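# Divide a magnet block tower into two equal stacks

## Task

Take the tall tower of magnet blocks apart and rebuild it as two tidy stacks of the same height standing on the bench. The row of blocks next to the tower must remain upright and more or less grouped. Both stacks must stay up by themselves, without any gripper supporting them. To finish, open the grippers and pull the arms away.

## Robot and tools

Robot: two six-joint arms, left_arm and right_arm, each ending in a two-finger parallel gripper. Their bases sit in the scene frame at left_arm (-0.021, +0.329, 0) m with quat_wxyz (+0.995, 0, 0, +0.100), and right_arm (+0.049, -0.307, 0) m with quat_wxyz (+0.997, 0, 0, -0.073). Scene frame: origin on the table surface midway between the arms, +x reaching out over the table, +z up, and left_arm on the +y side. The names left and right refer to arms, not to sides of a camera image.

execute_actions takes {"actions": [...]}, a list holding at most one item. An empty list sends nothing and returns the current state along with pictures. An action looks like {"rows": [[14 numbers], ...], "steps": n}. It has 1 to 15 rows, and steps runs from 7 to 15, with 15 used if omitted. Each step lasts 1/30 s. Row k is applied on step k, and if steps outnumber rows the final row repeats. A wait is {"steps": n} with n up to 300. It adds no command and returns once that many steps have elapsed since the previous result, and your reply time counts toward those steps. The optional "pictures": true attaches camera images to any result.

Every row is one flat list of 14 numbers that covers both arms, even when only one of them moves. The order is left_arm waist, shoulder, elbow, wrist pitch, wrist yaw, wrist roll, opening, and then the same seven for right_arm. The six joint values are absolute target angles in radians, in the same form as the Joint positions line, so they are not offsets. Stated ranges per arm: waist -2.618 to 3.054, shoulder 0.000 to 3.142, elbow 0.000 to 3.142, wrist pitch -1.571 to 1.571, wrist yaw -1.571 to 1.571, wrist roll -2.094 to 2.094. The true ends can differ by up to 0.036 rad. A call is rejected, with nothing sent, if a target goes more than 0.036 rad beyond an end and is also farther out than that joint's last reported angle. Targets beyond a real end are clipped to it, and "joint sent to its limit" may then appear, possibly about an earlier action. Opening is an absolute value in [-1, 1], where +1 is fully open (0.094 m between pads) and -1 is closed.

Motion limits: on each step, each joint's target is kept within a fixed distance of its measured angle. Those distances are 0.202 rad for the waist, 0.258 for the shoulder, 0.238 for the elbow, 0.573 for wrist pitch, and 0.522 for wrist yaw and roll. If the targets would move a gripper more than 70 mm from where it is, they are all scaled back. Large moves therefore need several actions. After each call the arms keep heading for the last row you sent until they settle or stall, or until a step is HELD.

Timing: each result is read 7 steps before its action finishes. Those last steps run while you think, and the next action begins after them.

Result lines: the state line gives each gripper's end_effector_position in metres and end_effector_quat_wxyz in the scene frame. That point sits between the finger pads about 1 cm behind the tips and is less accurate at long reach. The fingers point along the gripper's +z axis and close along its y axis. Joint positions and Joint velocities list each arm's six joints (rad, rad/s) and then the pad gap (m, m/s). grip_measured reports the opening on the same -1..1 scale you command, with an offset of up to about 1 mm per gripper. To hold something, command about 0.03 below grip_measured, or less for a gentler grip. The pads can push roughly 50-62 N, less on pieces thinner than about 2 mm. "joint command not followed" means a clearance check changed or blocked some joint targets. HELD marks steps on which your row was wholly or partly not sent. Joint torques follow the joint order and include offsets and noise. MOTOR HOT appears from 75 °C. At 90 °C that arm halts for 10 s, and at 100 °C its arm and gripper go limp. Both are shown as OVER-TEMPERATURE FAULT. Don't hold loads longer than necessary.

Cameras: cam_head_left, cam_head_right, cam_left_wrist, cam_right_wrist, each 504x504. Calibration (K, distortion, T_world_to_cam) is provided and may be off by a few degrees or millimetres. zoom_image takes camera and region [x0, y0, x1, y1] in pixels of that camera's latest image, origin at the top-left, no larger than 504x504, and returns a closer view. read_manual(section="licences") only returns licence texts. finished_scene takes scene, the current scene's number as an integer, and ends that scene for good before it is checked. Call it only after the stacks stand freely and the grippers are open and away. Ending a reply without a tool call also stops everything.

Avoid the following: knocking or putting blocks off the table, which fails the task; arms hitting or pressing each other; dropping blocks, slamming them, hard pushes and slips. Brief outside tugs on held parts or shoves on loose blocks may happen, so check stacks before finishing. Smooth, economical motion is preferred.

Each tool is called after "Emit:" as name(argument=value, ...) on one line, values as JSON.

## Session

Emit:
execute_actions(actions=[])

Scene clock: 0.00 s of 4600.00 s.
left_arm: end_effector_position=(+0.2079, +0.3457, +0.1646) grip_measured=+1.000 end_effector_quat_wxyz=(+0.123, -0.278, +0.872, -0.384) | right_arm: end_effector_position=(+0.4964, -0.2453, +0.2763) grip_measured=+1.000 end_effector_quat_wxyz=(+0.485, -0.161, +0.859, +0.019)
Joint positions: left_arm=[ 0.478  1.304  0.991 -1.324  0.828  0.091  0.094] | right_arm=[ 0.236  1.462  1.328 -0.427 -0.113 -0.217  0.094]
Joint velocities: left_arm=[ 0.007 -0.012 -0.022  0.022  0.051  0.037  0.   ] | right_arm=[-0.017 -0.002 -0.007  0.037 -0.066 -0.11   0.   ]
Joint torques (N m, as the arm reports them, + toward a larger angle): no reading

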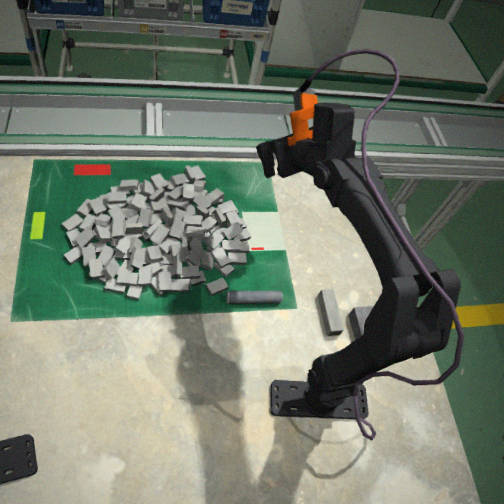

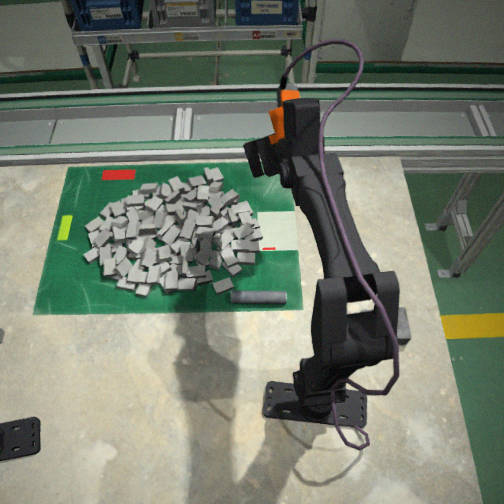

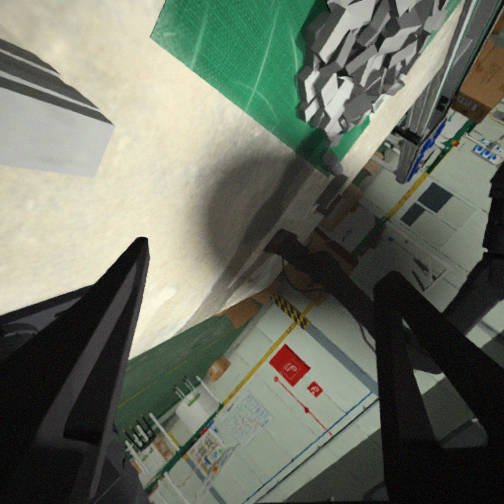

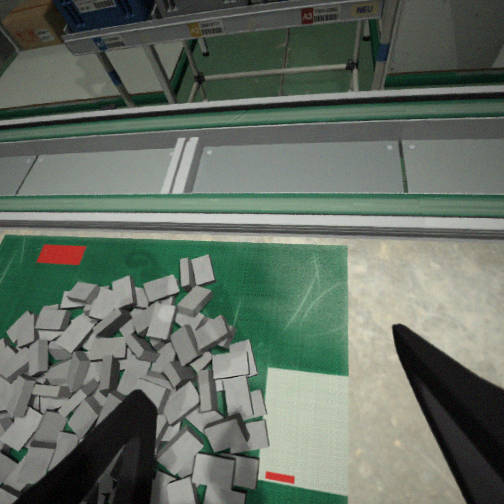

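Emit:
zoom_image(camera="cam_head_left", region=[280, 260, 420, 400])

Emit:
zoom_image(camera="cam_left_wrist", region=[0, 0, 200, 200])

Emit:
zoom_image(camera="cam_left_wrist", region=[260, 120, 400, 260])

Region (280, 260, 420, 400) of cam_head_left's 504x504 image, scaled by 3.600, with more detail than that image has.

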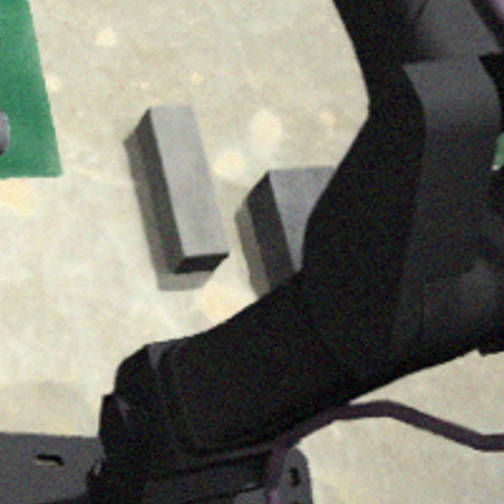

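Region (0, 0, 200, 200) of cam_left_wrist's 504x504 image, scaled by 2.520, with more detail than that image has.

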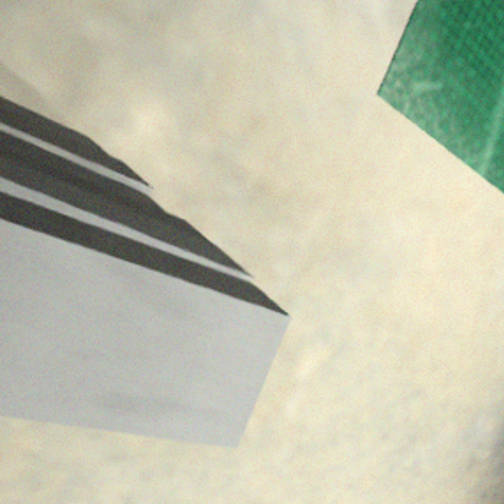

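Region (260, 120, 400, 260) of cam_left_wrist's 504x504 image, scaled by 3.600, with more detail than that image has.

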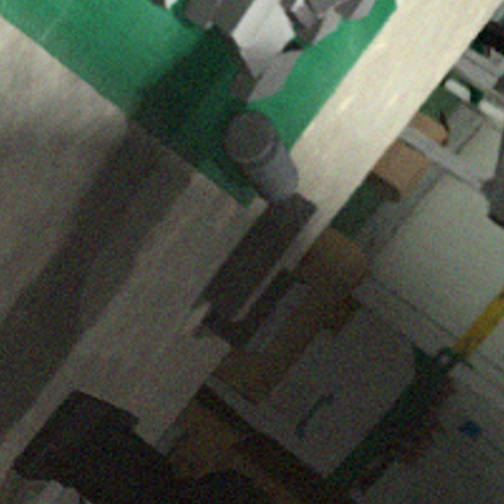

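Emit:
zoom_image(camera="cam_head_right", region=[0, 290, 80, 370])

Region (0, 290, 80, 370) of cam_head_right's 504x504 image, scaled by 6.300, with more detail than that image has.

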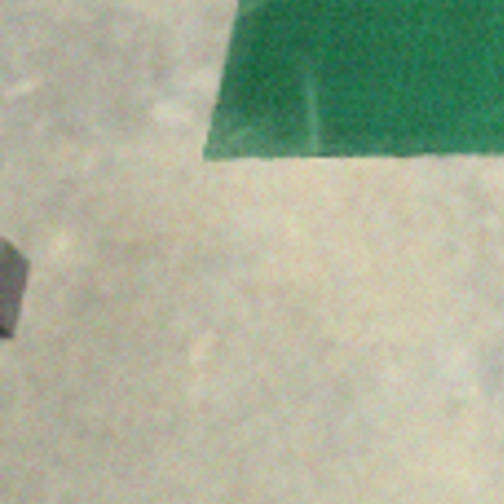

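Emit:
execute_actions(actions=[{"rows": [[0.472,1.295,1.017,-1.33,0.79,0.087,1,0.205,1.445,1.337,-0.48,-0.107,-0.206,1],[0.465,1.285,1.044,-1.337,0.745,0.082,1,0.173,1.427,1.345,-0.534,-0.102,-0.195,1],[0.452,1.266,1.097,-1.349,0.66,0.073,1,0.111,1.392,1.362,-0.642,-0.09,-0.174,1],[0.44,1.248,1.15,-1.362,0.58,0.064,1,0.048,1.356,1.38,-0.749,-0.079,-0.152,1],[0.427,1.229,1.203,-1.374,0.5,0.055,1,-0.014,1.321,1.397,-0.856,-0.068,-0.13,1],[0.414,1.21,1.256,-1.387,0.414,0.045,1,-0.077,1.286,1.414,-0.963,-0.056,-0.108,1],[0.40,1.19,1.31,-1.40,0.33,0.036,1,-0.14,1.25,1.43,-1.07,-0.045,-0.087,1],[0.39,1.17,1.36,-1.41,0.25,0.027,1,-0.2,1.215,1.45,-1.18,-0.034,-0.065,1],[0.375,1.15,1.415,-1.425,0.165,0.018,1,-0.265,1.18,1.465,-1.285,-0.023,-0.043,1],[0.36,1.135,1.47,-1.44,0.08,0.009,1,-0.33,1.145,1.48,-1.39,-0.011,-0.022,1],[0.35,1.116,1.52,-1.45,0,0,1,-0.39,1.11,1.5,-1.5,0,0,1]], "steps": 15}])

Emit:
execute_actions(actions=[{"steps": 30}], pictures=true)

Scene clock: 8.13 s of 4600.00 s.
left_arm: end_effector_position=(+0.2108, +0.3887, +0.2027) grip_measured=+1.000 end_effector_quat_wxyz=(+0.166, -0.246, +0.933, -0.206) | right_arm: end_effector_position=(+0.4414, -0.3575, +0.2676) grip_measured=+1.000 end_effector_quat_wxyz=(+0.405, -0.015, +0.914, -0.025)
Joint positions: left_arm=[ 0.417  1.25   1.233 -1.37   0.505  0.054  0.094] | right_arm=[-0.026  1.368  1.358 -0.729 -0.092 -0.163  0.094]
Joint velocities: left_arm=[-0.349 -0.613  1.634 -0.037 -1.795 -0.198  0.   ] | right_arm=[-1.404 -0.667  0.295 -1.619  0.227  0.374  0.   ]
Joint torques (N m, as the arm reports them, + toward a larger angle): left_arm=[-0.48 -6.05  9.25  0.5   0.49  0.03] | right_arm=[ 1.02 -8.3  10.5   1.2  -0.07  0.06]
Steps of this call (steps 1 to 90: nothing new was sent; then 4.87 s passed at rest; steps 91 to 98: the first 8 steps of this action). Readings (joint positions):
91: left_arm=[0.478 1.304 0.991 -1.324 0.821 0.090] | right_arm=[0.234 1.462 1.328 -0.431 -0.113 -0.217]
92: left_arm=[0.478 1.304 0.994 -1.326 0.805 0.088] | right_arm=[0.226 1.460 1.328 -0.443 -0.113 -0.216]
94: left_arm=[0.466 1.302 1.034 -1.345 0.733 0.080] | right_arm=[0.172 1.444 1.332 -0.518 -0.115 -0.204]
98: the state above

Scene clock: 9.13 s of 4600.00 s.
left_arm: end_effector_position=(+0.1743, +0.4506, +0.2931) grip_measured=+1.000 end_effector_quat_wxyz=(+0.253, -0.264, +0.928, +0.069) | right_arm: end_effector_position=(+0.2379, -0.4147, +0.2793) grip_measured=+1.000 end_effector_quat_wxyz=(+0.224, +0.250, +0.940, -0.056)
Joint positions: left_arm=[ 0.36   1.114  1.52  -1.446  0.008  0.005  0.094] | right_arm=[-0.386  1.105  1.486 -1.488 -0.013 -0.009  0.094]
Joint velocities: left_arm=[-0.002 -0.007 -0.007 -0.022 -0.022 -0.022  0.   ] | right_arm=[-0.002  0.002 -0.007 -0.095 -0.007  0.022  0.   ]
Joint torques (N m, as the arm reports them, + toward a larger angle): left_arm=[-0.8  -0.84  6.2   1.48 -0.07 -0.06] | right_arm=[-0.25 -1.51  7.05  0.66  0.15  0.11]
Kept back: nothing.
Steps of this call (steps 1 to 7: the last 7 steps of your previous action; steps 8 to 30: the robot went on to your last target). Readings (joint positions):
1: left_arm=[0.404 1.228 1.291 -1.373 0.439 0.048] | right_arm=[-0.074 1.344 1.369 -0.786 -0.084 -0.151]
2: left_arm=[0.391 1.205 1.350 -1.379 0.369 0.041] | right_arm=[-0.120 1.318 1.381 -0.842 -0.076 -0.139]
4: left_arm=[0.368 1.159 1.456 -1.386 0.239 0.028] | right_arm=[-0.205 1.262 1.406 -0.954 -0.062 -0.114]
8: left_arm=[0.360 1.096 1.520 -1.401 0.101 0.014] | right_arm=[-0.356 1.159 1.462 -1.199 -0.030 -0.063]
30: the state above
camera_calibration (this result's frames):
cam_left_wrist: T_world_to_cam=[[0.678212, -0.724776, 0.121358, 0.181413], [-0.697471, -0.582852, 0.416914, 0.274414], [-0.231436, -0.3674, -0.900808, 0.574063], [0, 0, 0, 1]] pos_world=[0.201218, 0.502337, 0.380698]
cam_right_wrist: T_world_to_cam=[[-0.734405, -0.652578, -0.186523, -0.0402383], [-0.673011, 0.735739, 0.0757886, 0.490655], [0.0877743, 0.181192, -0.979523, 0.428882], [0, 0, 0, 1]] pos_world=[0.26302, -0.464962, 0.375408]

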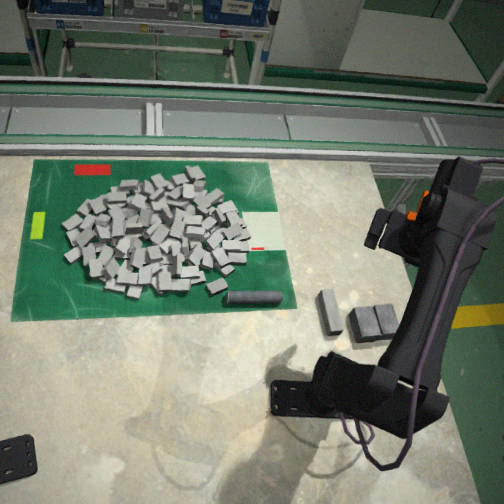

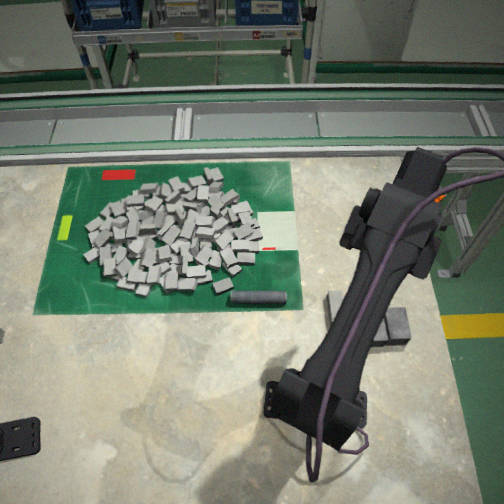

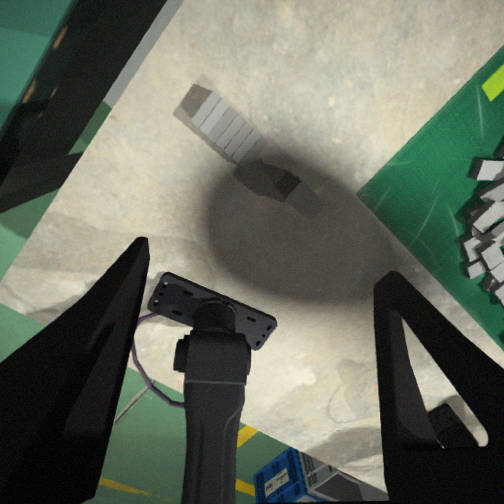

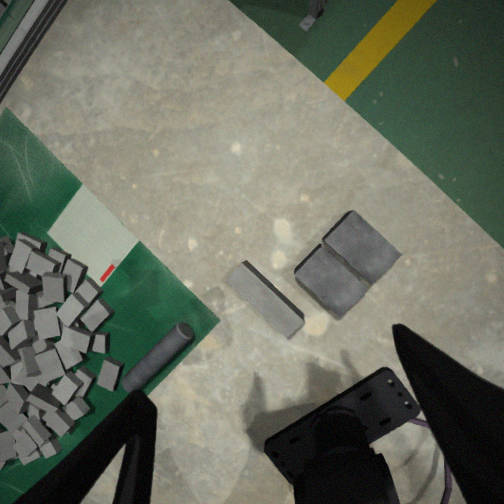

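Emit:
zoom_image(camera="cam_left_wrist", region=[160, 70, 340, 250])

Region (160, 70, 340, 250) of cam_left_wrist's 504x504 image, scaled by 2.800, with more detail than that image has.

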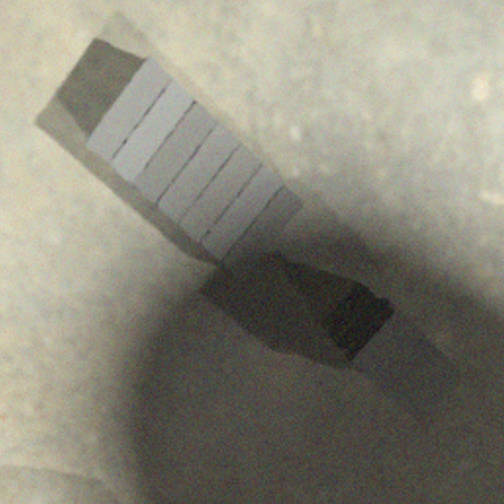

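Emit:
zoom_image(camera="cam_left_wrist", region=[250, 150, 340, 240])

Region (250, 150, 340, 240) of cam_left_wrist's 504x504 image, scaled by 5.600, with more detail than that image has.

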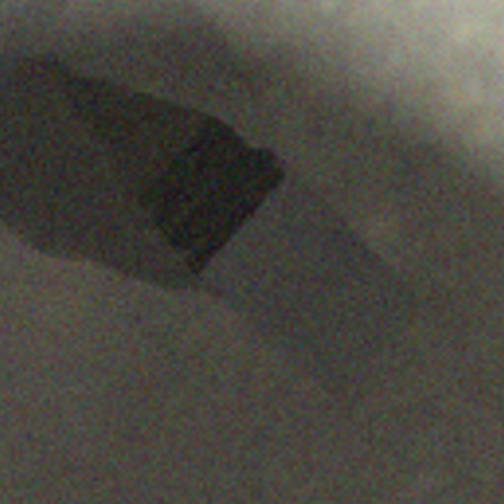

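Emit:
execute_actions(actions=[{"rows": [[0.347,1.118,1.517,-1.449,0,0.012,0.99,-0.39,1.11,1.5,-1.5,0,0,1],[0.340,1.124,1.508,-1.444,0,0.047,0.97,-0.39,1.11,1.5,-1.5,0,0,1],[0.328,1.134,1.494,-1.438,0,0.103,0.95,-0.39,1.11,1.5,-1.5,0,0,1],[0.312,1.147,1.475,-1.429,0,0.176,0.91,-0.39,1.11,1.5,-1.5,0,0,1],[0.293,1.162,1.453,-1.418,0,0.264,0.86,-0.39,1.11,1.5,-1.5,0,0,1],[0.271,1.180,1.427,-1.406,0,0.365,0.81,-0.39,1.11,1.5,-1.5,0,0,1],[0.247,1.199,1.398,-1.393,0,0.476,0.75,-0.39,1.11,1.5,-1.5,0,0,1],[0.221,1.220,1.368,-1.379,0,0.595,0.68,-0.39,1.11,1.5,-1.5,0,0,1],[0.194,1.241,1.336,-1.364,0,0.719,0.62,-0.39,1.11,1.5,-1.5,0,0,1],[0.167,1.264,1.304,-1.349,0,0.845,0.55,-0.39,1.11,1.5,-1.5,0,0,1]], "steps": 10}])

Emit:
execute_actions(actions=[{"rows": [[0.140,1.286,1.272,-1.334,0,0.971,0.48,-0.39,1.11,1.5,-1.5,0,0,1],[0.113,1.307,1.240,-1.319,0,1.095,0.42,-0.39,1.11,1.5,-1.5,0,0,1],[0.087,1.328,1.210,-1.305,0,1.214,0.35,-0.39,1.11,1.5,-1.5,0,0,1],[0.063,1.347,1.181,-1.292,0,1.325,0.29,-0.39,1.11,1.5,-1.5,0,0,1],[0.041,1.365,1.156,-1.280,0,1.426,0.24,-0.39,1.11,1.5,-1.5,0,0,1],[0.022,1.380,1.133,-1.269,0,1.514,0.19,-0.39,1.11,1.5,-1.5,0,0,1],[0.006,1.393,1.114,-1.260,0,1.587,0.15,-0.39,1.11,1.5,-1.5,0,0,1],[-0.006,1.403,1.100,-1.254,0,1.643,0.13,-0.39,1.11,1.5,-1.5,0,0,1],[-0.015,1.409,1.091,-1.249,0,1.678,0.11,-0.39,1.11,1.5,-1.5,0,0,1],[-0.022,1.411,1.088,-1.248,0,1.69,0.1,-0.39,1.11,1.5,-1.5,0,0,1]], "steps": 10}])

Emit:
execute_actions(actions=[{"steps": 22}], pictures=true)

Scene clock: 16.60 s of 4600.00 s.
left_arm: end_effector_position=(+0.1748, +0.4495, +0.2923) grip_measured=+0.961 end_effector_quat_wxyz=(+0.251, -0.251, +0.932, +0.072) | right_arm: end_effector_position=(+0.2377, -0.4146, +0.2792) grip_measured=+1.000 end_effector_quat_wxyz=(+0.223, +0.250, +0.941, -0.055)
Joint positions: left_arm=[ 0.353  1.114  1.518 -1.447  0.005  0.025  0.092] | right_arm=[-0.386  1.105  1.486 -1.489 -0.013 -0.009  0.094]
Joint velocities: left_arm=[-0.212  0.017 -0.085  0.007 -0.095  0.505 -0.017] | right_arm=[-0.022 -0.012 -0.017  0.022  0.037 -0.037  0.   ]
Joint torques (N m, as the arm reports them, + toward a larger angle): left_arm=[-0.95  0.41  4.38  1.65 -0.01  0.08] | right_arm=[-0.38 -1.54  7.08  0.67  0.15  0.1 ]
Steps of this call (steps 1 to 15: the robot went on to your last target; steps 16 to 90: nothing new was sent; then 4.37 s passed at rest; steps 91 to 93: the first 3 steps of this action). Readings (joint positions):
91: left_arm=[0.360 1.114 1.520 -1.447 0.008 0.005] | right_arm=[-0.386 1.105 1.486 -1.489 -0.013 -0.009]
92: left_arm=[0.358 1.114 1.520 -1.447 0.007 0.011] | right_arm=[-0.386 1.105 1.486 -1.489 -0.013 -0.009]
93: the state above

Scene clock: 16.93 s of 4600.00 s.
left_arm: end_effector_position=(+0.2047, +0.4099, +0.1837) grip_measured=+0.382 end_effector_quat_wxyz=(+0.080, +0.204, +0.974, +0.050) | right_arm: end_effector_position=(+0.2377, -0.4146, +0.2792) grip_measured=+1.000 end_effector_quat_wxyz=(+0.223, +0.250, +0.941, -0.056)
Joint positions: left_arm=[ 0.139  1.292  1.273 -1.362 -0.003  0.751  0.065] | right_arm=[-0.386  1.105  1.486 -1.489 -0.012 -0.009  0.094]
Joint velocities: left_arm=[-0.769  0.818 -1.009  0.476  0.007  2.85  -0.06 ] | right_arm=[ 0.017 -0.002  0.002 -0.022 -0.022  0.066  0.   ]
Joint torques (N m, as the arm reports them, + toward a larger angle): left_arm=[-0.57 -4.12  6.81  0.75  0.04  0.01] | right_arm=[-0.32 -1.5   7.07  0.66  0.16  0.11]
Steps of this call (steps 1 to 7: the last 7 steps of your previous action; steps 8 to 10: the first 3 steps of this action). Readings (joint positions):
8: left_arm=[0.193 1.233 1.343 -1.391 -0.002 0.550] | right_arm=[-0.386 1.105 1.486 -1.489 -0.012 -0.009]
9: left_arm=[0.166 1.263 1.308 -1.377 -0.003 0.651] | right_arm=[-0.386 1.105 1.486 -1.489 -0.012 -0.009]
10: the state above

Scene clock: 17.67 s of 4600.00 s.
left_arm: end_effector_position=(+0.2004, +0.3717, +0.1080) grip_measured=+0.103 end_effector_quat_wxyz=(-0.009, +0.678, +0.735, -0.007) | right_arm: end_effector_position=(+0.2377, -0.4146, +0.2792) grip_measured=+1.000 end_effector_quat_wxyz=(+0.223, +0.250, +0.941, -0.056)
Joint positions: left_arm=[-0.016  1.42   1.088 -1.261 -0.005  1.674  0.052] | right_arm=[-0.386  1.105  1.486 -1.489 -0.012 -0.009  0.094]
Joint velocities: left_arm=[-0.017 -0.002  0.017 -0.051 -0.022  0.095 -0.   ] | right_arm=[-0.012  0.002  0.002 -0.066 -0.051 -0.066  0.   ]
Joint torques (N m, as the arm reports them, + toward a larger angle): left_arm=[-0.51 -4.75  6.7   0.52  0.06  0.07] | right_arm=[-0.32 -1.54  7.01  0.66  0.15  0.1 ]
Kept back: nothing.
Steps of this call (steps 1 to 7: the last 7 steps of your previous action; steps 8 to 22: the robot went on to your last target). Readings (joint positions):
1: left_arm=[0.113 1.319 1.238 -1.347 -0.003 0.852] | right_arm=[-0.386 1.105 1.486 -1.489 -0.012 -0.009]
2: left_arm=[0.087 1.344 1.206 -1.334 -0.004 0.952] | right_arm=[-0.386 1.105 1.486 -1.489 -0.012 -0.009]
4: left_arm=[0.042 1.384 1.150 -1.311 -0.004 1.153] | right_arm=[-0.386 1.105 1.486 -1.489 -0.012 -0.009]
8: left_arm=[-0.011 1.419 1.090 -1.289 -0.004 1.460] | right_arm=[-0.386 1.105 1.486 -1.489 -0.012 -0.009]
22: the state above
camera_calibration (this result's frames):
cam_left_wrist: T_world_to_cam=[[-0.951279, -0.307535, 0.0221224, 0.311153], [-0.159374, 0.551865, 0.818562, -0.249168], [-0.263945, 0.775156, -0.573991, -0.0690191], [0, 0, 0, 1]] pos_world=[0.238065, 0.286698, 0.15746]
cam_right_wrist: T_world_to_cam=[[-0.73494, -0.652121, -0.186016, -0.0402277], [-0.672552, 0.73605, 0.0768336, 0.490171], [0.0868121, 0.181573, -0.979538, 0.429157], [0, 0, 0, 1]] pos_world=[0.262844, -0.464947, 0.375231]

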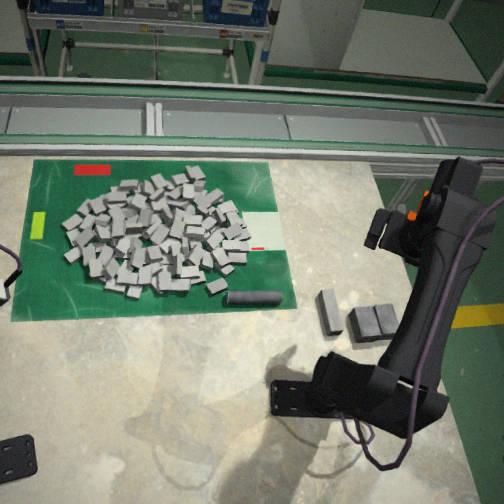

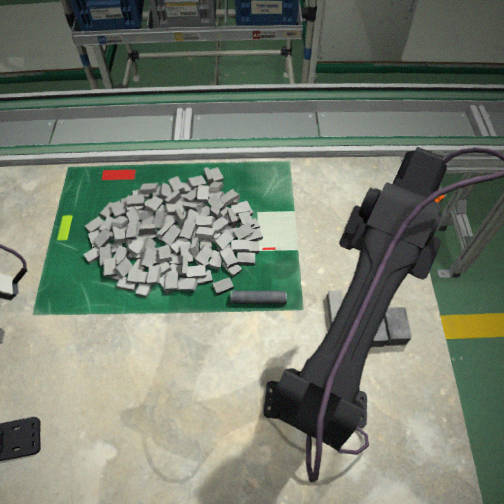

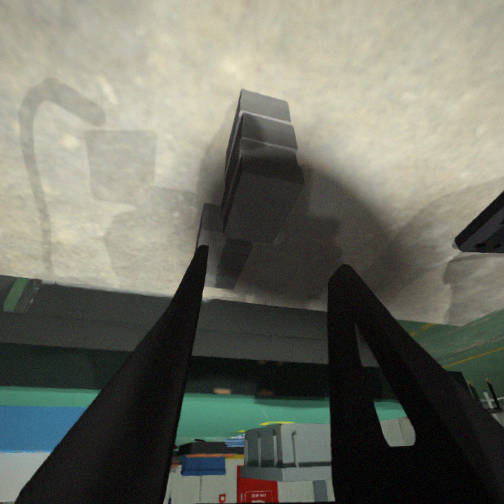

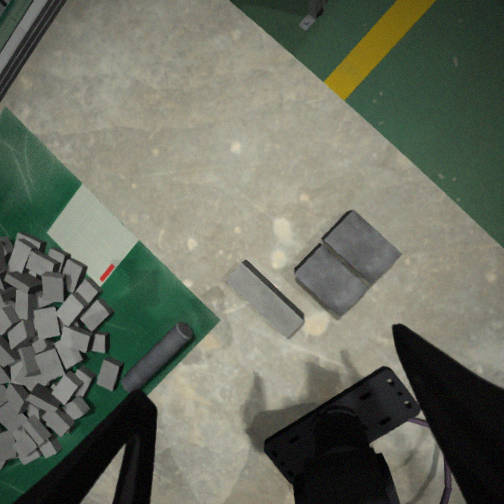

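Emit:
zoom_image(camera="cam_left_wrist", region=[180, 75, 360, 255])

Region (180, 75, 360, 255) of cam_left_wrist's 504x504 image, scaled by 2.800, with more detail than that image has.

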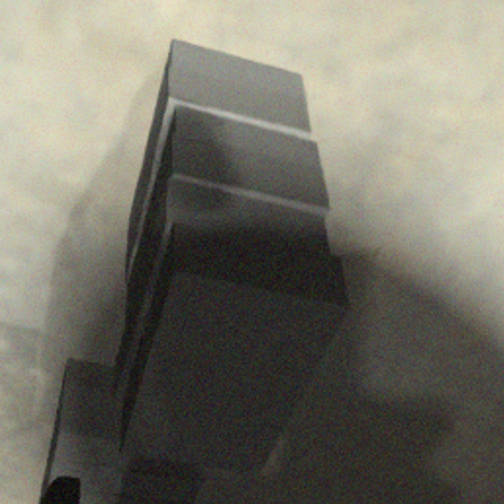

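Emit:
zoom_image(camera="cam_left_wrist", region=[195, 160, 315, 280])

Region (195, 160, 315, 280) of cam_left_wrist's 504x504 image, scaled by 4.200, with more detail than that image has.

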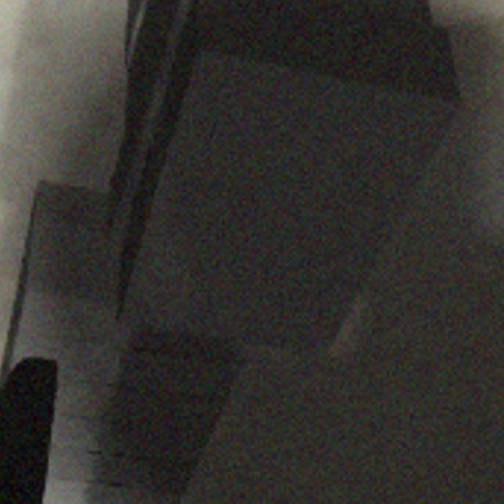

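Emit:
execute_actions(actions=[{"rows": [[-0.0215,1.411,1.086,-1.225,0,1.691,0.15,-0.39,1.11,1.5,-1.5,0,0,1],[-0.020,1.413,1.080,-1.209,0,1.692,0.2,-0.39,1.11,1.5,-1.5,0,0,1],[-0.018,1.414,1.071,-1.191,0,1.695,0.2,-0.39,1.11,1.5,-1.5,0,0,1],[-0.016,1.417,1.059,-1.171,0,1.699,0.2,-0.39,1.11,1.5,-1.5,0,0,1],[-0.013,1.419,1.045,-1.149,0,1.703,0.2,-0.39,1.11,1.5,-1.5,0,0,1],[-0.009,1.422,1.029,-1.127,0,1.708,0.2,-0.39,1.11,1.5,-1.5,0,0,1],[-0.006,1.425,1.013,-1.105,0,1.713,0.2,-0.39,1.11,1.5,-1.5,0,0,1],[-0.002,1.429,0.996,-1.085,0,1.717,0.2,-0.39,1.11,1.5,-1.5,0,0,1],[0.001,1.432,0.980,-1.067,0,1.722,0.2,-0.39,1.11,1.5,-1.5,0,0,1],[0.005,1.435,0.964,-1.051,0,1.727,0.2,-0.39,1.11,1.5,-1.5,0,0,1],[0.008,1.437,0.950,-1.039,0,1.731,0.2,-0.39,1.11,1.5,-1.5,0,0,1],[0.010,1.440,0.938,-1.031,0,1.735,0.2,-0.39,1.11,1.5,-1.5,0,0,1],[0.012,1.441,0.929,-1.028,0,1.738,0.2,-0.39,1.11,1.5,-1.5,0,0,1],[0.014,1.443,0.923,-1.028,0,1.739,0.2,-0.39,1.11,1.5,-1.5,0,0,1],[0.014,1.443,0.921,-1.028,0,1.74,0.2,-0.39,1.11,1.5,-1.5,0,0,1]], "steps": 15}])

Emit:
execute_actions(actions=[{"steps": 20}], pictures=true)

Scene clock: 23.63 s of 4600.00 s.
left_arm: end_effector_position=(+0.2110, +0.3739, +0.0956) grip_measured=+0.197 end_effector_quat_wxyz=(+0.006, +0.686, +0.728, +0.013) | right_arm: end_effector_position=(+0.2377, -0.4146, +0.2792) grip_measured=+1.000 end_effector_quat_wxyz=(+0.223, +0.250, +0.941, -0.056)
Joint positions: left_arm=[-0.015  1.42   1.038 -1.162 -0.005  1.697  0.056] | right_arm=[-0.386  1.105  1.486 -1.489 -0.012 -0.009  0.094]
Joint velocities: left_arm=[ 0.022  0.002 -0.51   0.491 -0.051  0.066 -0.   ] | right_arm=[-0.007  0.007  0.007  0.007 -0.007 -0.066  0.   ]
Joint torques (N m, as the arm reports them, + toward a larger angle): left_arm=[ 1.02 -3.44  5.61  0.49  0.07  0.1 ] | right_arm=[-0.27 -1.5   7.07  0.67  0.15  0.1 ]
Steps of this call (steps 1 to 30: the robot went on to your last target; steps 31 to 90: nothing new was sent; then 2.70 s passed at rest; steps 91 to 98: the first 8 steps of this action). Readings (joint positions):
91: left_arm=[-0.016 1.420 1.088 -1.257 -0.005 1.684] | right_arm=[-0.386 1.105 1.486 -1.489 -0.012 -0.009]
92: left_arm=[-0.016 1.420 1.088 -1.252 -0.005 1.684] | right_arm=[-0.386 1.105 1.486 -1.489 -0.012 -0.009]
94: left_arm=[-0.016 1.420 1.085 -1.232 -0.005 1.686] | right_arm=[-0.386 1.105 1.486 -1.489 -0.012 -0.009]
98: the state above

Scene clock: 24.30 s of 4600.00 s.
left_arm: end_effector_position=(+0.2060, +0.3780, +0.0637) grip_measured=+0.197 end_effector_quat_wxyz=(+0.002, +0.692, +0.722, +0.008) | right_arm: end_effector_position=(+0.2377, -0.4146, +0.2792) grip_measured=+1.000 end_effector_quat_wxyz=(+0.223, +0.250, +0.941, -0.056)
Joint positions: left_arm=[ 0.005  1.442  0.927 -1.041 -0.007  1.733  0.056] | right_arm=[-0.386  1.105  1.486 -1.489 -0.012 -0.009  0.094]
Joint velocities: left_arm=[-0.007 -0.002  0.002  0.022  0.022 -0.081 -0.001] | right_arm=[-0.007 -0.002 -0.007 -0.022  0.007 -0.007  0.   ]
Joint torques (N m, as the arm reports them, + toward a larger angle): left_arm=[ 0.84 -4.09  6.09  0.59  0.08  0.08] | right_arm=[-0.32 -1.54  7.06  0.66  0.15  0.11]
Kept back: nothing.
Steps of this call (steps 1 to 7: the last 7 steps of your previous action; steps 8 to 20: the robot went on to your last target). Readings (joint positions):
1: left_arm=[-0.014 1.420 1.020 -1.144 -0.005 1.700] | right_arm=[-0.386 1.105 1.486 -1.489 -0.012 -0.009]
2: left_arm=[-0.011 1.421 1.003 -1.128 -0.005 1.704] | right_arm=[-0.386 1.105 1.486 -1.489 -0.012 -0.009]
4: left_arm=[-0.004 1.427 0.971 -1.099 -0.006 1.712] | right_arm=[-0.386 1.105 1.486 -1.489 -0.012 -0.009]
8: left_arm=[0.005 1.441 0.931 -1.067 -0.007 1.725] | right_arm=[-0.386 1.105 1.486 -1.489 -0.012 -0.009]
20: the state above
camera_calibration (this result's frames):
cam_left_wrist: T_world_to_cam=[[-0.962451, -0.271046, -0.0148881, 0.310221], [-0.167786, 0.550879, 0.817545, -0.213282], [-0.213391, 0.789345, -0.575672, -0.113615], [0, 0, 0, 1]] pos_world=[0.238542, 0.291258, 0.113582]
cam_right_wrist: T_world_to_cam=[[-0.73494, -0.652121, -0.186016, -0.0402277], [-0.672552, 0.73605, 0.0768336, 0.490171], [0.0868121, 0.181573, -0.979538, 0.429157], [0, 0, 0, 1]] pos_world=[0.262844, -0.464947, 0.375231]

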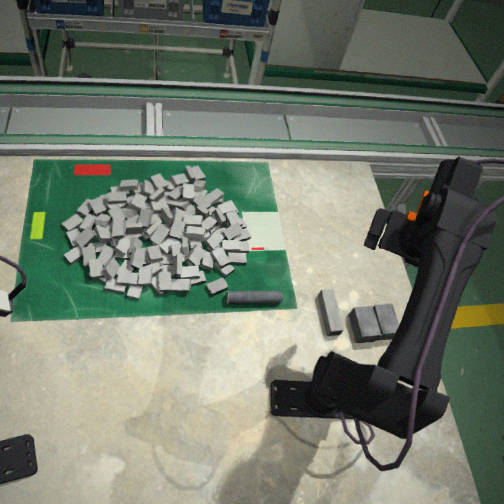

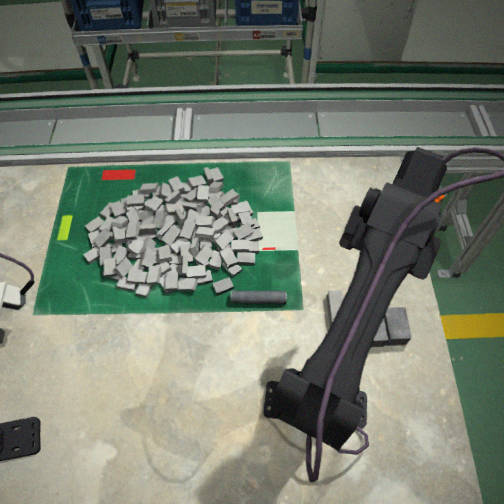

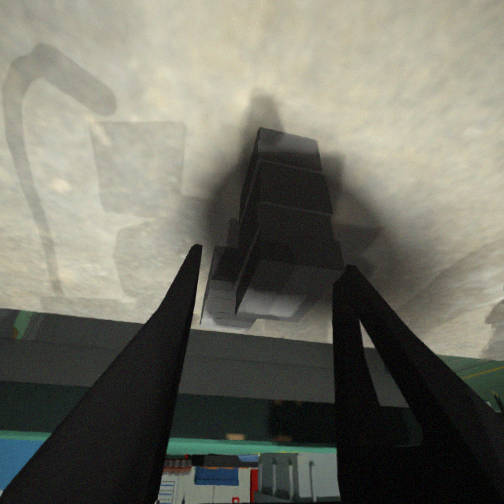

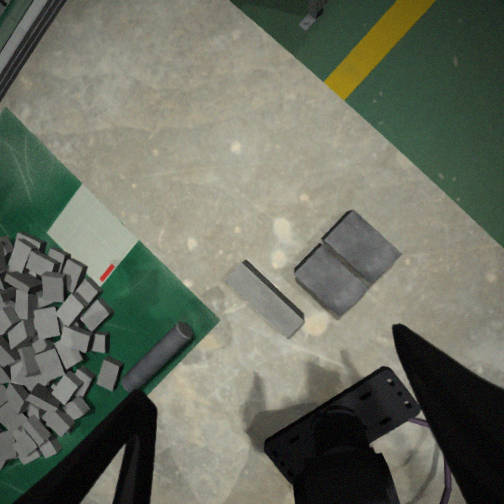

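Emit:
zoom_image(camera="cam_left_wrist", region=[180, 115, 400, 335])

Region (180, 115, 400, 335) of cam_left_wrist's 504x504 image, scaled by 2.291, with more detail than that image has.

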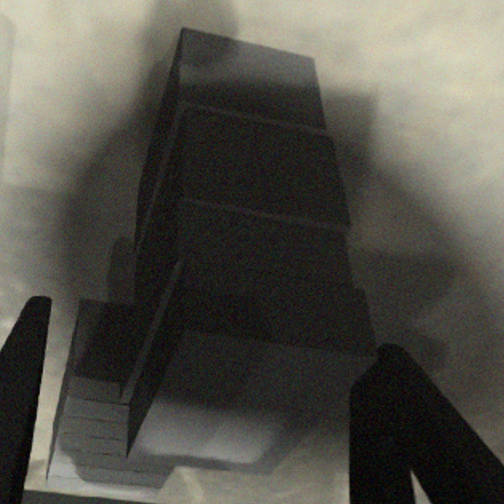

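Emit:
execute_actions(actions=[{"rows": [[0.014,1.445,0.918,-1.024,0,1.74,0.2,-0.39,1.11,1.5,-1.5,0,0,1],[0.014,1.448,0.914,-1.018,0,1.74,0.2,-0.39,1.11,1.5,-1.5,0,0,1],[0.014,1.452,0.909,-1.011,0,1.74,0.18,-0.39,1.11,1.5,-1.5,0,0,1],[0.014,1.456,0.904,-1.004,0,1.74,0.15,-0.39,1.11,1.5,-1.5,0,0,1],[0.014,1.460,0.899,-0.997,0,1.74,0.1,-0.39,1.11,1.5,-1.5,0,0,1],[0.014,1.464,0.894,-0.990,0,1.74,0.05,-0.39,1.11,1.5,-1.5,0,0,1],[0.014,1.467,0.889,-0.984,0,1.74,0,-0.39,1.11,1.5,-1.5,0,0,1],[0.014,1.470,0.886,-0.980,0,1.74,-0.05,-0.39,1.11,1.5,-1.5,0,0,1],[0.014,1.472,0.883,-0.977,0,1.74,-0.1,-0.39,1.11,1.5,-1.5,0,0,1],[0.014,1.473,0.882,-0.976,0,1.74,-0.15,-0.39,1.11,1.5,-1.5,0,0,1]], "steps": 10}])

Emit:
execute_actions(actions=[{"steps": 20}], pictures=true)

Scene clock: 29.23 s of 4600.00 s.
left_arm: end_effector_position=(+0.2074, +0.3783, +0.0637) grip_measured=+0.187 end_effector_quat_wxyz=(+0.003, +0.692, +0.722, +0.011) | right_arm: end_effector_position=(+0.2377, -0.4146, +0.2792) grip_measured=+1.000 end_effector_quat_wxyz=(+0.223, +0.250, +0.941, -0.056)
Joint positions: left_arm=[ 0.005  1.442  0.927 -1.035 -0.007  1.734  0.056] | right_arm=[-0.386  1.105  1.486 -1.489 -0.012 -0.009  0.094]
Joint velocities: left_arm=[-0.017 -0.012  0.007  0.081  0.022 -0.022 -0.008] | right_arm=[-0.007 -0.017  0.017 -0.007 -0.051 -0.125  0.   ]
Joint torques (N m, as the arm reports them, + toward a larger angle): left_arm=[ 0.75 -3.45  4.94  0.59  0.09  0.09] | right_arm=[-0.32 -1.48  7.09  0.67  0.15  0.1 ]
Steps of this call (steps 1 to 15: the robot went on to your last target; steps 16 to 90: nothing new was sent; then 1.83 s passed at rest; steps 91 to 93: the first 3 steps of this action). Readings (joint positions):
91: left_arm=[0.005 1.442 0.927 -1.039 -0.007 1.734] | right_arm=[-0.386 1.105 1.486 -1.489 -0.012 -0.009]
92: left_arm=[0.005 1.442 0.927 -1.037 -0.007 1.734] | right_arm=[-0.386 1.105 1.486 -1.489 -0.012 -0.009]
93: the state above

Scene clock: 29.90 s of 4600.00 s.
left_arm: end_effector_position=(+0.2055, +0.3779, +0.0488) grip_measured=-0.147 end_effector_quat_wxyz=(-0.002, +0.692, +0.722, +0.003) | right_arm: end_effector_position=(+0.2377, -0.4146, +0.2792) grip_measured=+1.000 end_effector_quat_wxyz=(+0.223, +0.250, +0.941, -0.056)
Joint positions: left_arm=[ 0.005  1.47   0.89  -0.987 -0.007  1.734  0.04 ] | right_arm=[-0.386  1.105  1.486 -1.489 -0.012 -0.009  0.094]
Joint velocities: left_arm=[-0.017  0.002 -0.012 -0.022 -0.037 -0.037  0.   ] | right_arm=[-0.012 -0.002 -0.012  0.007  0.007  0.051  0.   ]
Joint torques (N m, as the arm reports them, + toward a larger angle): left_arm=[ 0.81 -4.13  5.59  0.56  0.07  0.09] | right_arm=[-0.31 -1.52  7.03  0.67  0.14  0.11]
Kept back: nothing.
Steps of this call (steps 1 to 7: the last 7 steps of your previous action; steps 8 to 20: the robot went on to your last target). Readings (joint positions):
1: left_arm=[0.005 1.443 0.926 -1.031 -0.007 1.734] | right_arm=[-0.386 1.105 1.486 -1.489 -0.012 -0.009]
2: left_arm=[0.005 1.444 0.923 -1.025 -0.007 1.734] | right_arm=[-0.386 1.105 1.486 -1.489 -0.012 -0.009]
4: left_arm=[0.005 1.451 0.913 -1.013 -0.007 1.734] | right_arm=[-0.386 1.105 1.486 -1.489 -0.012 -0.009]
8: left_arm=[0.005 1.468 0.894 -0.999 -0.007 1.734] | right_arm=[-0.386 1.105 1.486 -1.489 -0.012 -0.009]
20: the state above
camera_calibration (this result's frames):
cam_left_wrist: T_world_to_cam=[[-0.962865, -0.269966, -0.00308396, 0.308592], [-0.157677, 0.553028, 0.818107, -0.204081], [-0.219156, 0.788212, -0.575058, -0.120608], [0, 0, 0, 1]] pos_world=[0.238522, 0.291236, 0.0985553]
cam_right_wrist: T_world_to_cam=[[-0.73494, -0.652121, -0.186016, -0.0402277], [-0.672552, 0.73605, 0.0768336, 0.490171], [0.0868121, 0.181573, -0.979538, 0.429157], [0, 0, 0, 1]] pos_world=[0.262844, -0.464947, 0.375231]

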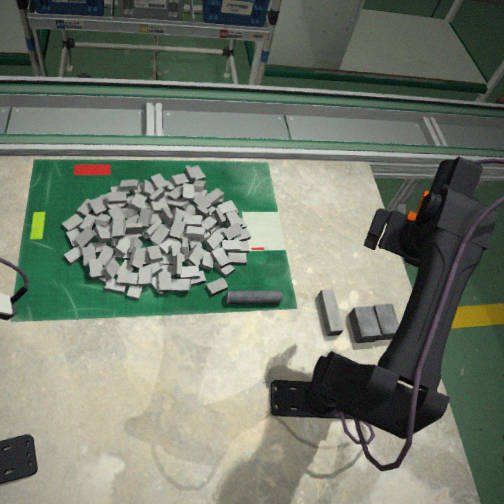

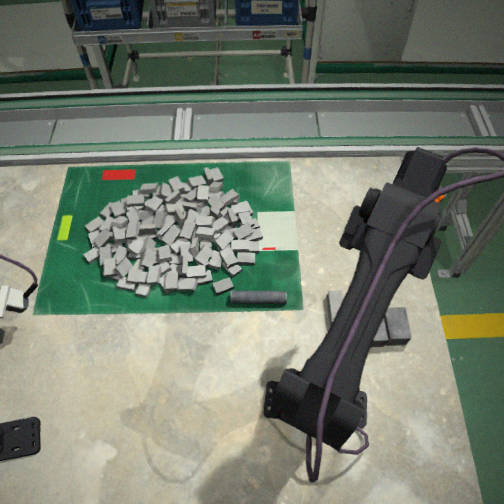

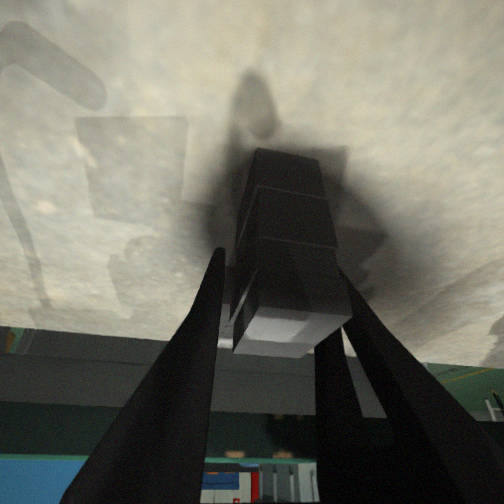

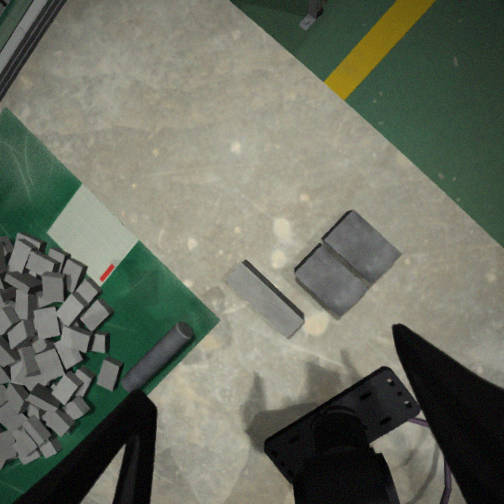

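Emit:
zoom_image(camera="cam_left_wrist", region=[190, 140, 410, 360])

Region (190, 140, 410, 360) of cam_left_wrist's 504x504 image, scaled by 2.291, with more detail than that image has.

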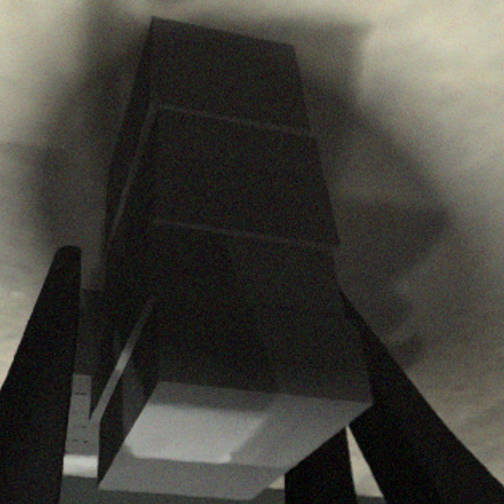

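Emit:
execute_actions(actions=[{"rows": [[0.014,1.473,0.880,-0.976,0,1.74,-0.18,-0.39,1.11,1.5,-1.5,0,0,1],[0.014,1.473,0.878,-0.976,0,1.74,-0.21,-0.39,1.11,1.5,-1.5,0,0,1],[0.014,1.473,0.877,-0.976,0,1.74,-0.24,-0.39,1.11,1.5,-1.5,0,0,1],[0.014,1.473,0.877,-0.976,0,1.74,-0.27,-0.39,1.11,1.5,-1.5,0,0,1],[0.014,1.473,0.877,-0.976,0,1.74,-0.30,-0.39,1.11,1.5,-1.5,0,0,1],[0.014,1.473,0.877,-0.976,0,1.74,-0.33,-0.39,1.11,1.5,-1.5,0,0,1],[0.014,1.473,0.877,-0.976,0,1.74,-0.35,-0.39,1.11,1.5,-1.5,0,0,1],[0.014,1.473,0.877,-0.976,0,1.74,-0.37,-0.39,1.11,1.5,-1.5,0,0,1],[0.014,1.473,0.877,-0.976,0,1.74,-0.39,-0.39,1.11,1.5,-1.5,0,0,1],[0.014,1.473,0.877,-0.976,0,1.74,-0.41,-0.39,1.11,1.5,-1.5,0,0,1],[0.014,1.473,0.877,-0.976,0,1.74,-0.425,-0.39,1.11,1.5,-1.5,0,0,1],[0.014,1.473,0.877,-0.976,0,1.74,-0.44,-0.39,1.11,1.5,-1.5,0,0,1],[0.014,1.473,0.877,-0.976,0,1.74,-0.455,-0.39,1.11,1.5,-1.5,0,0,1],[0.014,1.473,0.877,-0.976,0,1.74,-0.47,-0.39,1.11,1.5,-1.5,0,0,1],[0.014,1.473,0.877,-0.976,0,1.74,-0.48,-0.39,1.11,1.5,-1.5,0,0,1]], "steps": 15}])

Emit:
execute_actions(actions=[{"steps": 12}], pictures=true)

Scene clock: 40.00 s of 4600.00 s.
left_arm: end_effector_position=(+0.2056, +0.3779, +0.0488) grip_measured=-0.359 end_effector_quat_wxyz=(-0.002, +0.692, +0.722, +0.004) | right_arm: end_effector_position=(+0.2377, -0.4146, +0.2792) grip_measured=+1.000 end_effector_quat_wxyz=(+0.223, +0.250, +0.941, -0.056)
Joint positions: left_arm=[ 0.005  1.47   0.89  -0.987 -0.007  1.734  0.03 ] | right_arm=[-0.386  1.105  1.486 -1.489 -0.012 -0.009  0.094]
Joint velocities: left_arm=[-0.012 -0.002  0.012 -0.007 -0.022  0.007 -0.017] | right_arm=[-0.017 -0.002 -0.007 -0.022 -0.037 -0.037  0.   ]
Joint torques (N m, as the arm reports them, + toward a larger angle): left_arm=[ 0.8  -4.08  5.25  0.55  0.08  0.05] | right_arm=[-0.32 -1.54  7.02  0.67  0.15  0.1 ]
Steps of this call (steps 1 to 15: the robot went on to your last target; steps 16 to 90: nothing new was sent; then 6.83 s passed at rest; steps 91 to 98: the first 8 steps of this action). Readings (joint positions):
91: left_arm=[0.005 1.470 0.890 -0.987 -0.007 1.734] | right_arm=[-0.386 1.105 1.486 -1.489 -0.012 -0.009]
92: left_arm=[0.005 1.470 0.890 -0.987 -0.007 1.734] | right_arm=[-0.386 1.105 1.486 -1.489 -0.012 -0.009]
94: left_arm=[0.005 1.470 0.890 -0.987 -0.007 1.734] | right_arm=[-0.386 1.105 1.486 -1.489 -0.012 -0.009]
98: the state above

Scene clock: 40.40 s of 4600.00 s.
left_arm: end_effector_position=(+0.2050, +0.3779, +0.0488) grip_measured=-0.453 end_effector_quat_wxyz=(-0.003, +0.692, +0.722, +0.003) | right_arm: end_effector_position=(+0.2377, -0.4146, +0.2792) grip_measured=+1.000 end_effector_quat_wxyz=(+0.223, +0.250, +0.941, -0.056)
Joint positions: left_arm=[ 0.005  1.47   0.89  -0.989 -0.008  1.734  0.026] | right_arm=[-0.386  1.105  1.486 -1.489 -0.012 -0.009  0.094]
Joint velocities: left_arm=[ 0.007  0.012 -0.017 -0.007  0.022 -0.11  -0.001] | right_arm=[ 0.002 -0.002 -0.007  0.007  0.037 -0.022  0.   ]
Joint torques (N m, as the arm reports them, + toward a larger angle): left_arm=[ 0.8  -4.06  5.16  0.58  0.09  0.09] | right_arm=[-0.3  -1.5   7.09  0.68  0.16  0.12]
Kept back: nothing.
Steps of this call (steps 1 to 7: the last 7 steps of your previous action; steps 8 to 12: the robot went on to your last target). Readings (joint positions):
1: left_arm=[0.005 1.470 0.890 -0.987 -0.007 1.734] | right_arm=[-0.386 1.105 1.486 -1.489 -0.012 -0.009]
2: left_arm=[0.005 1.470 0.890 -0.987 -0.007 1.734] | right_arm=[-0.386 1.105 1.486 -1.489 -0.012 -0.009]
4: left_arm=[0.005 1.470 0.890 -0.989 -0.008 1.734] | right_arm=[-0.386 1.105 1.486 -1.489 -0.012 -0.009]
8: left_arm=[0.005 1.470 0.890 -0.989 -0.008 1.734] | right_arm=[-0.386 1.105 1.486 -1.489 -0.012 -0.009]
12: the state above
camera_calibration (this result's frames):
cam_left_wrist: T_world_to_cam=[[-0.962972, -0.2696, -0.00123029, 0.307921], [-0.15581, 0.552793, 0.818623, -0.204498], [-0.22002, 0.788502, -0.574331, -0.120712], [0, 0, 0, 1]] pos_world=[0.238098, 0.291242, 0.0984573]
cam_right_wrist: T_world_to_cam=[[-0.73494, -0.652121, -0.186016, -0.0402277], [-0.672552, 0.73605, 0.0768336, 0.490171], [0.0868121, 0.181573, -0.979538, 0.429157], [0, 0, 0, 1]] pos_world=[0.262844, -0.464947, 0.375231]

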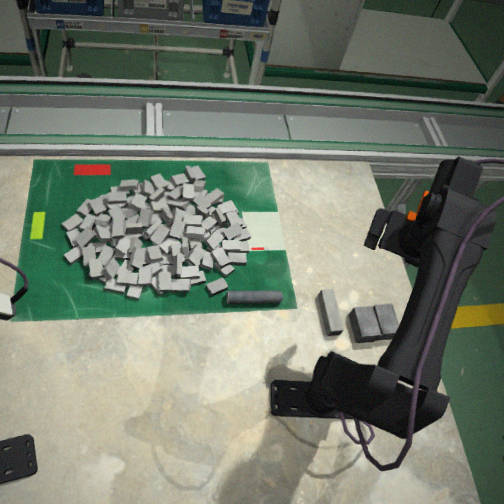

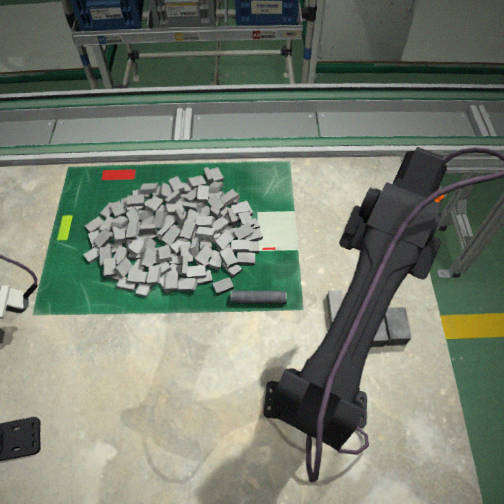

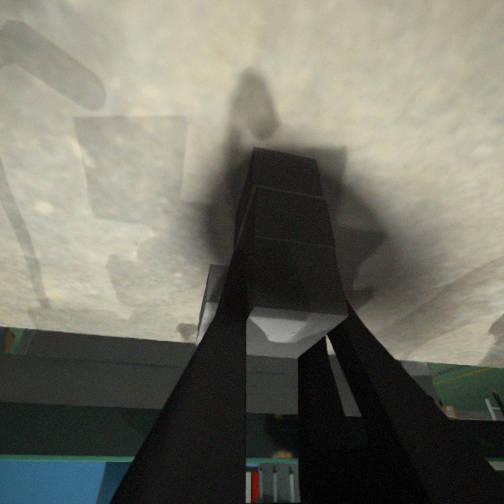

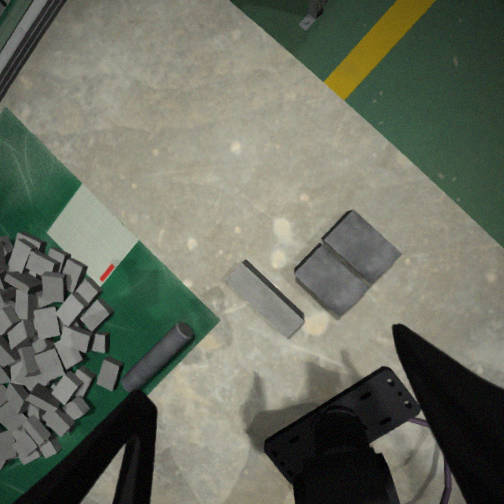

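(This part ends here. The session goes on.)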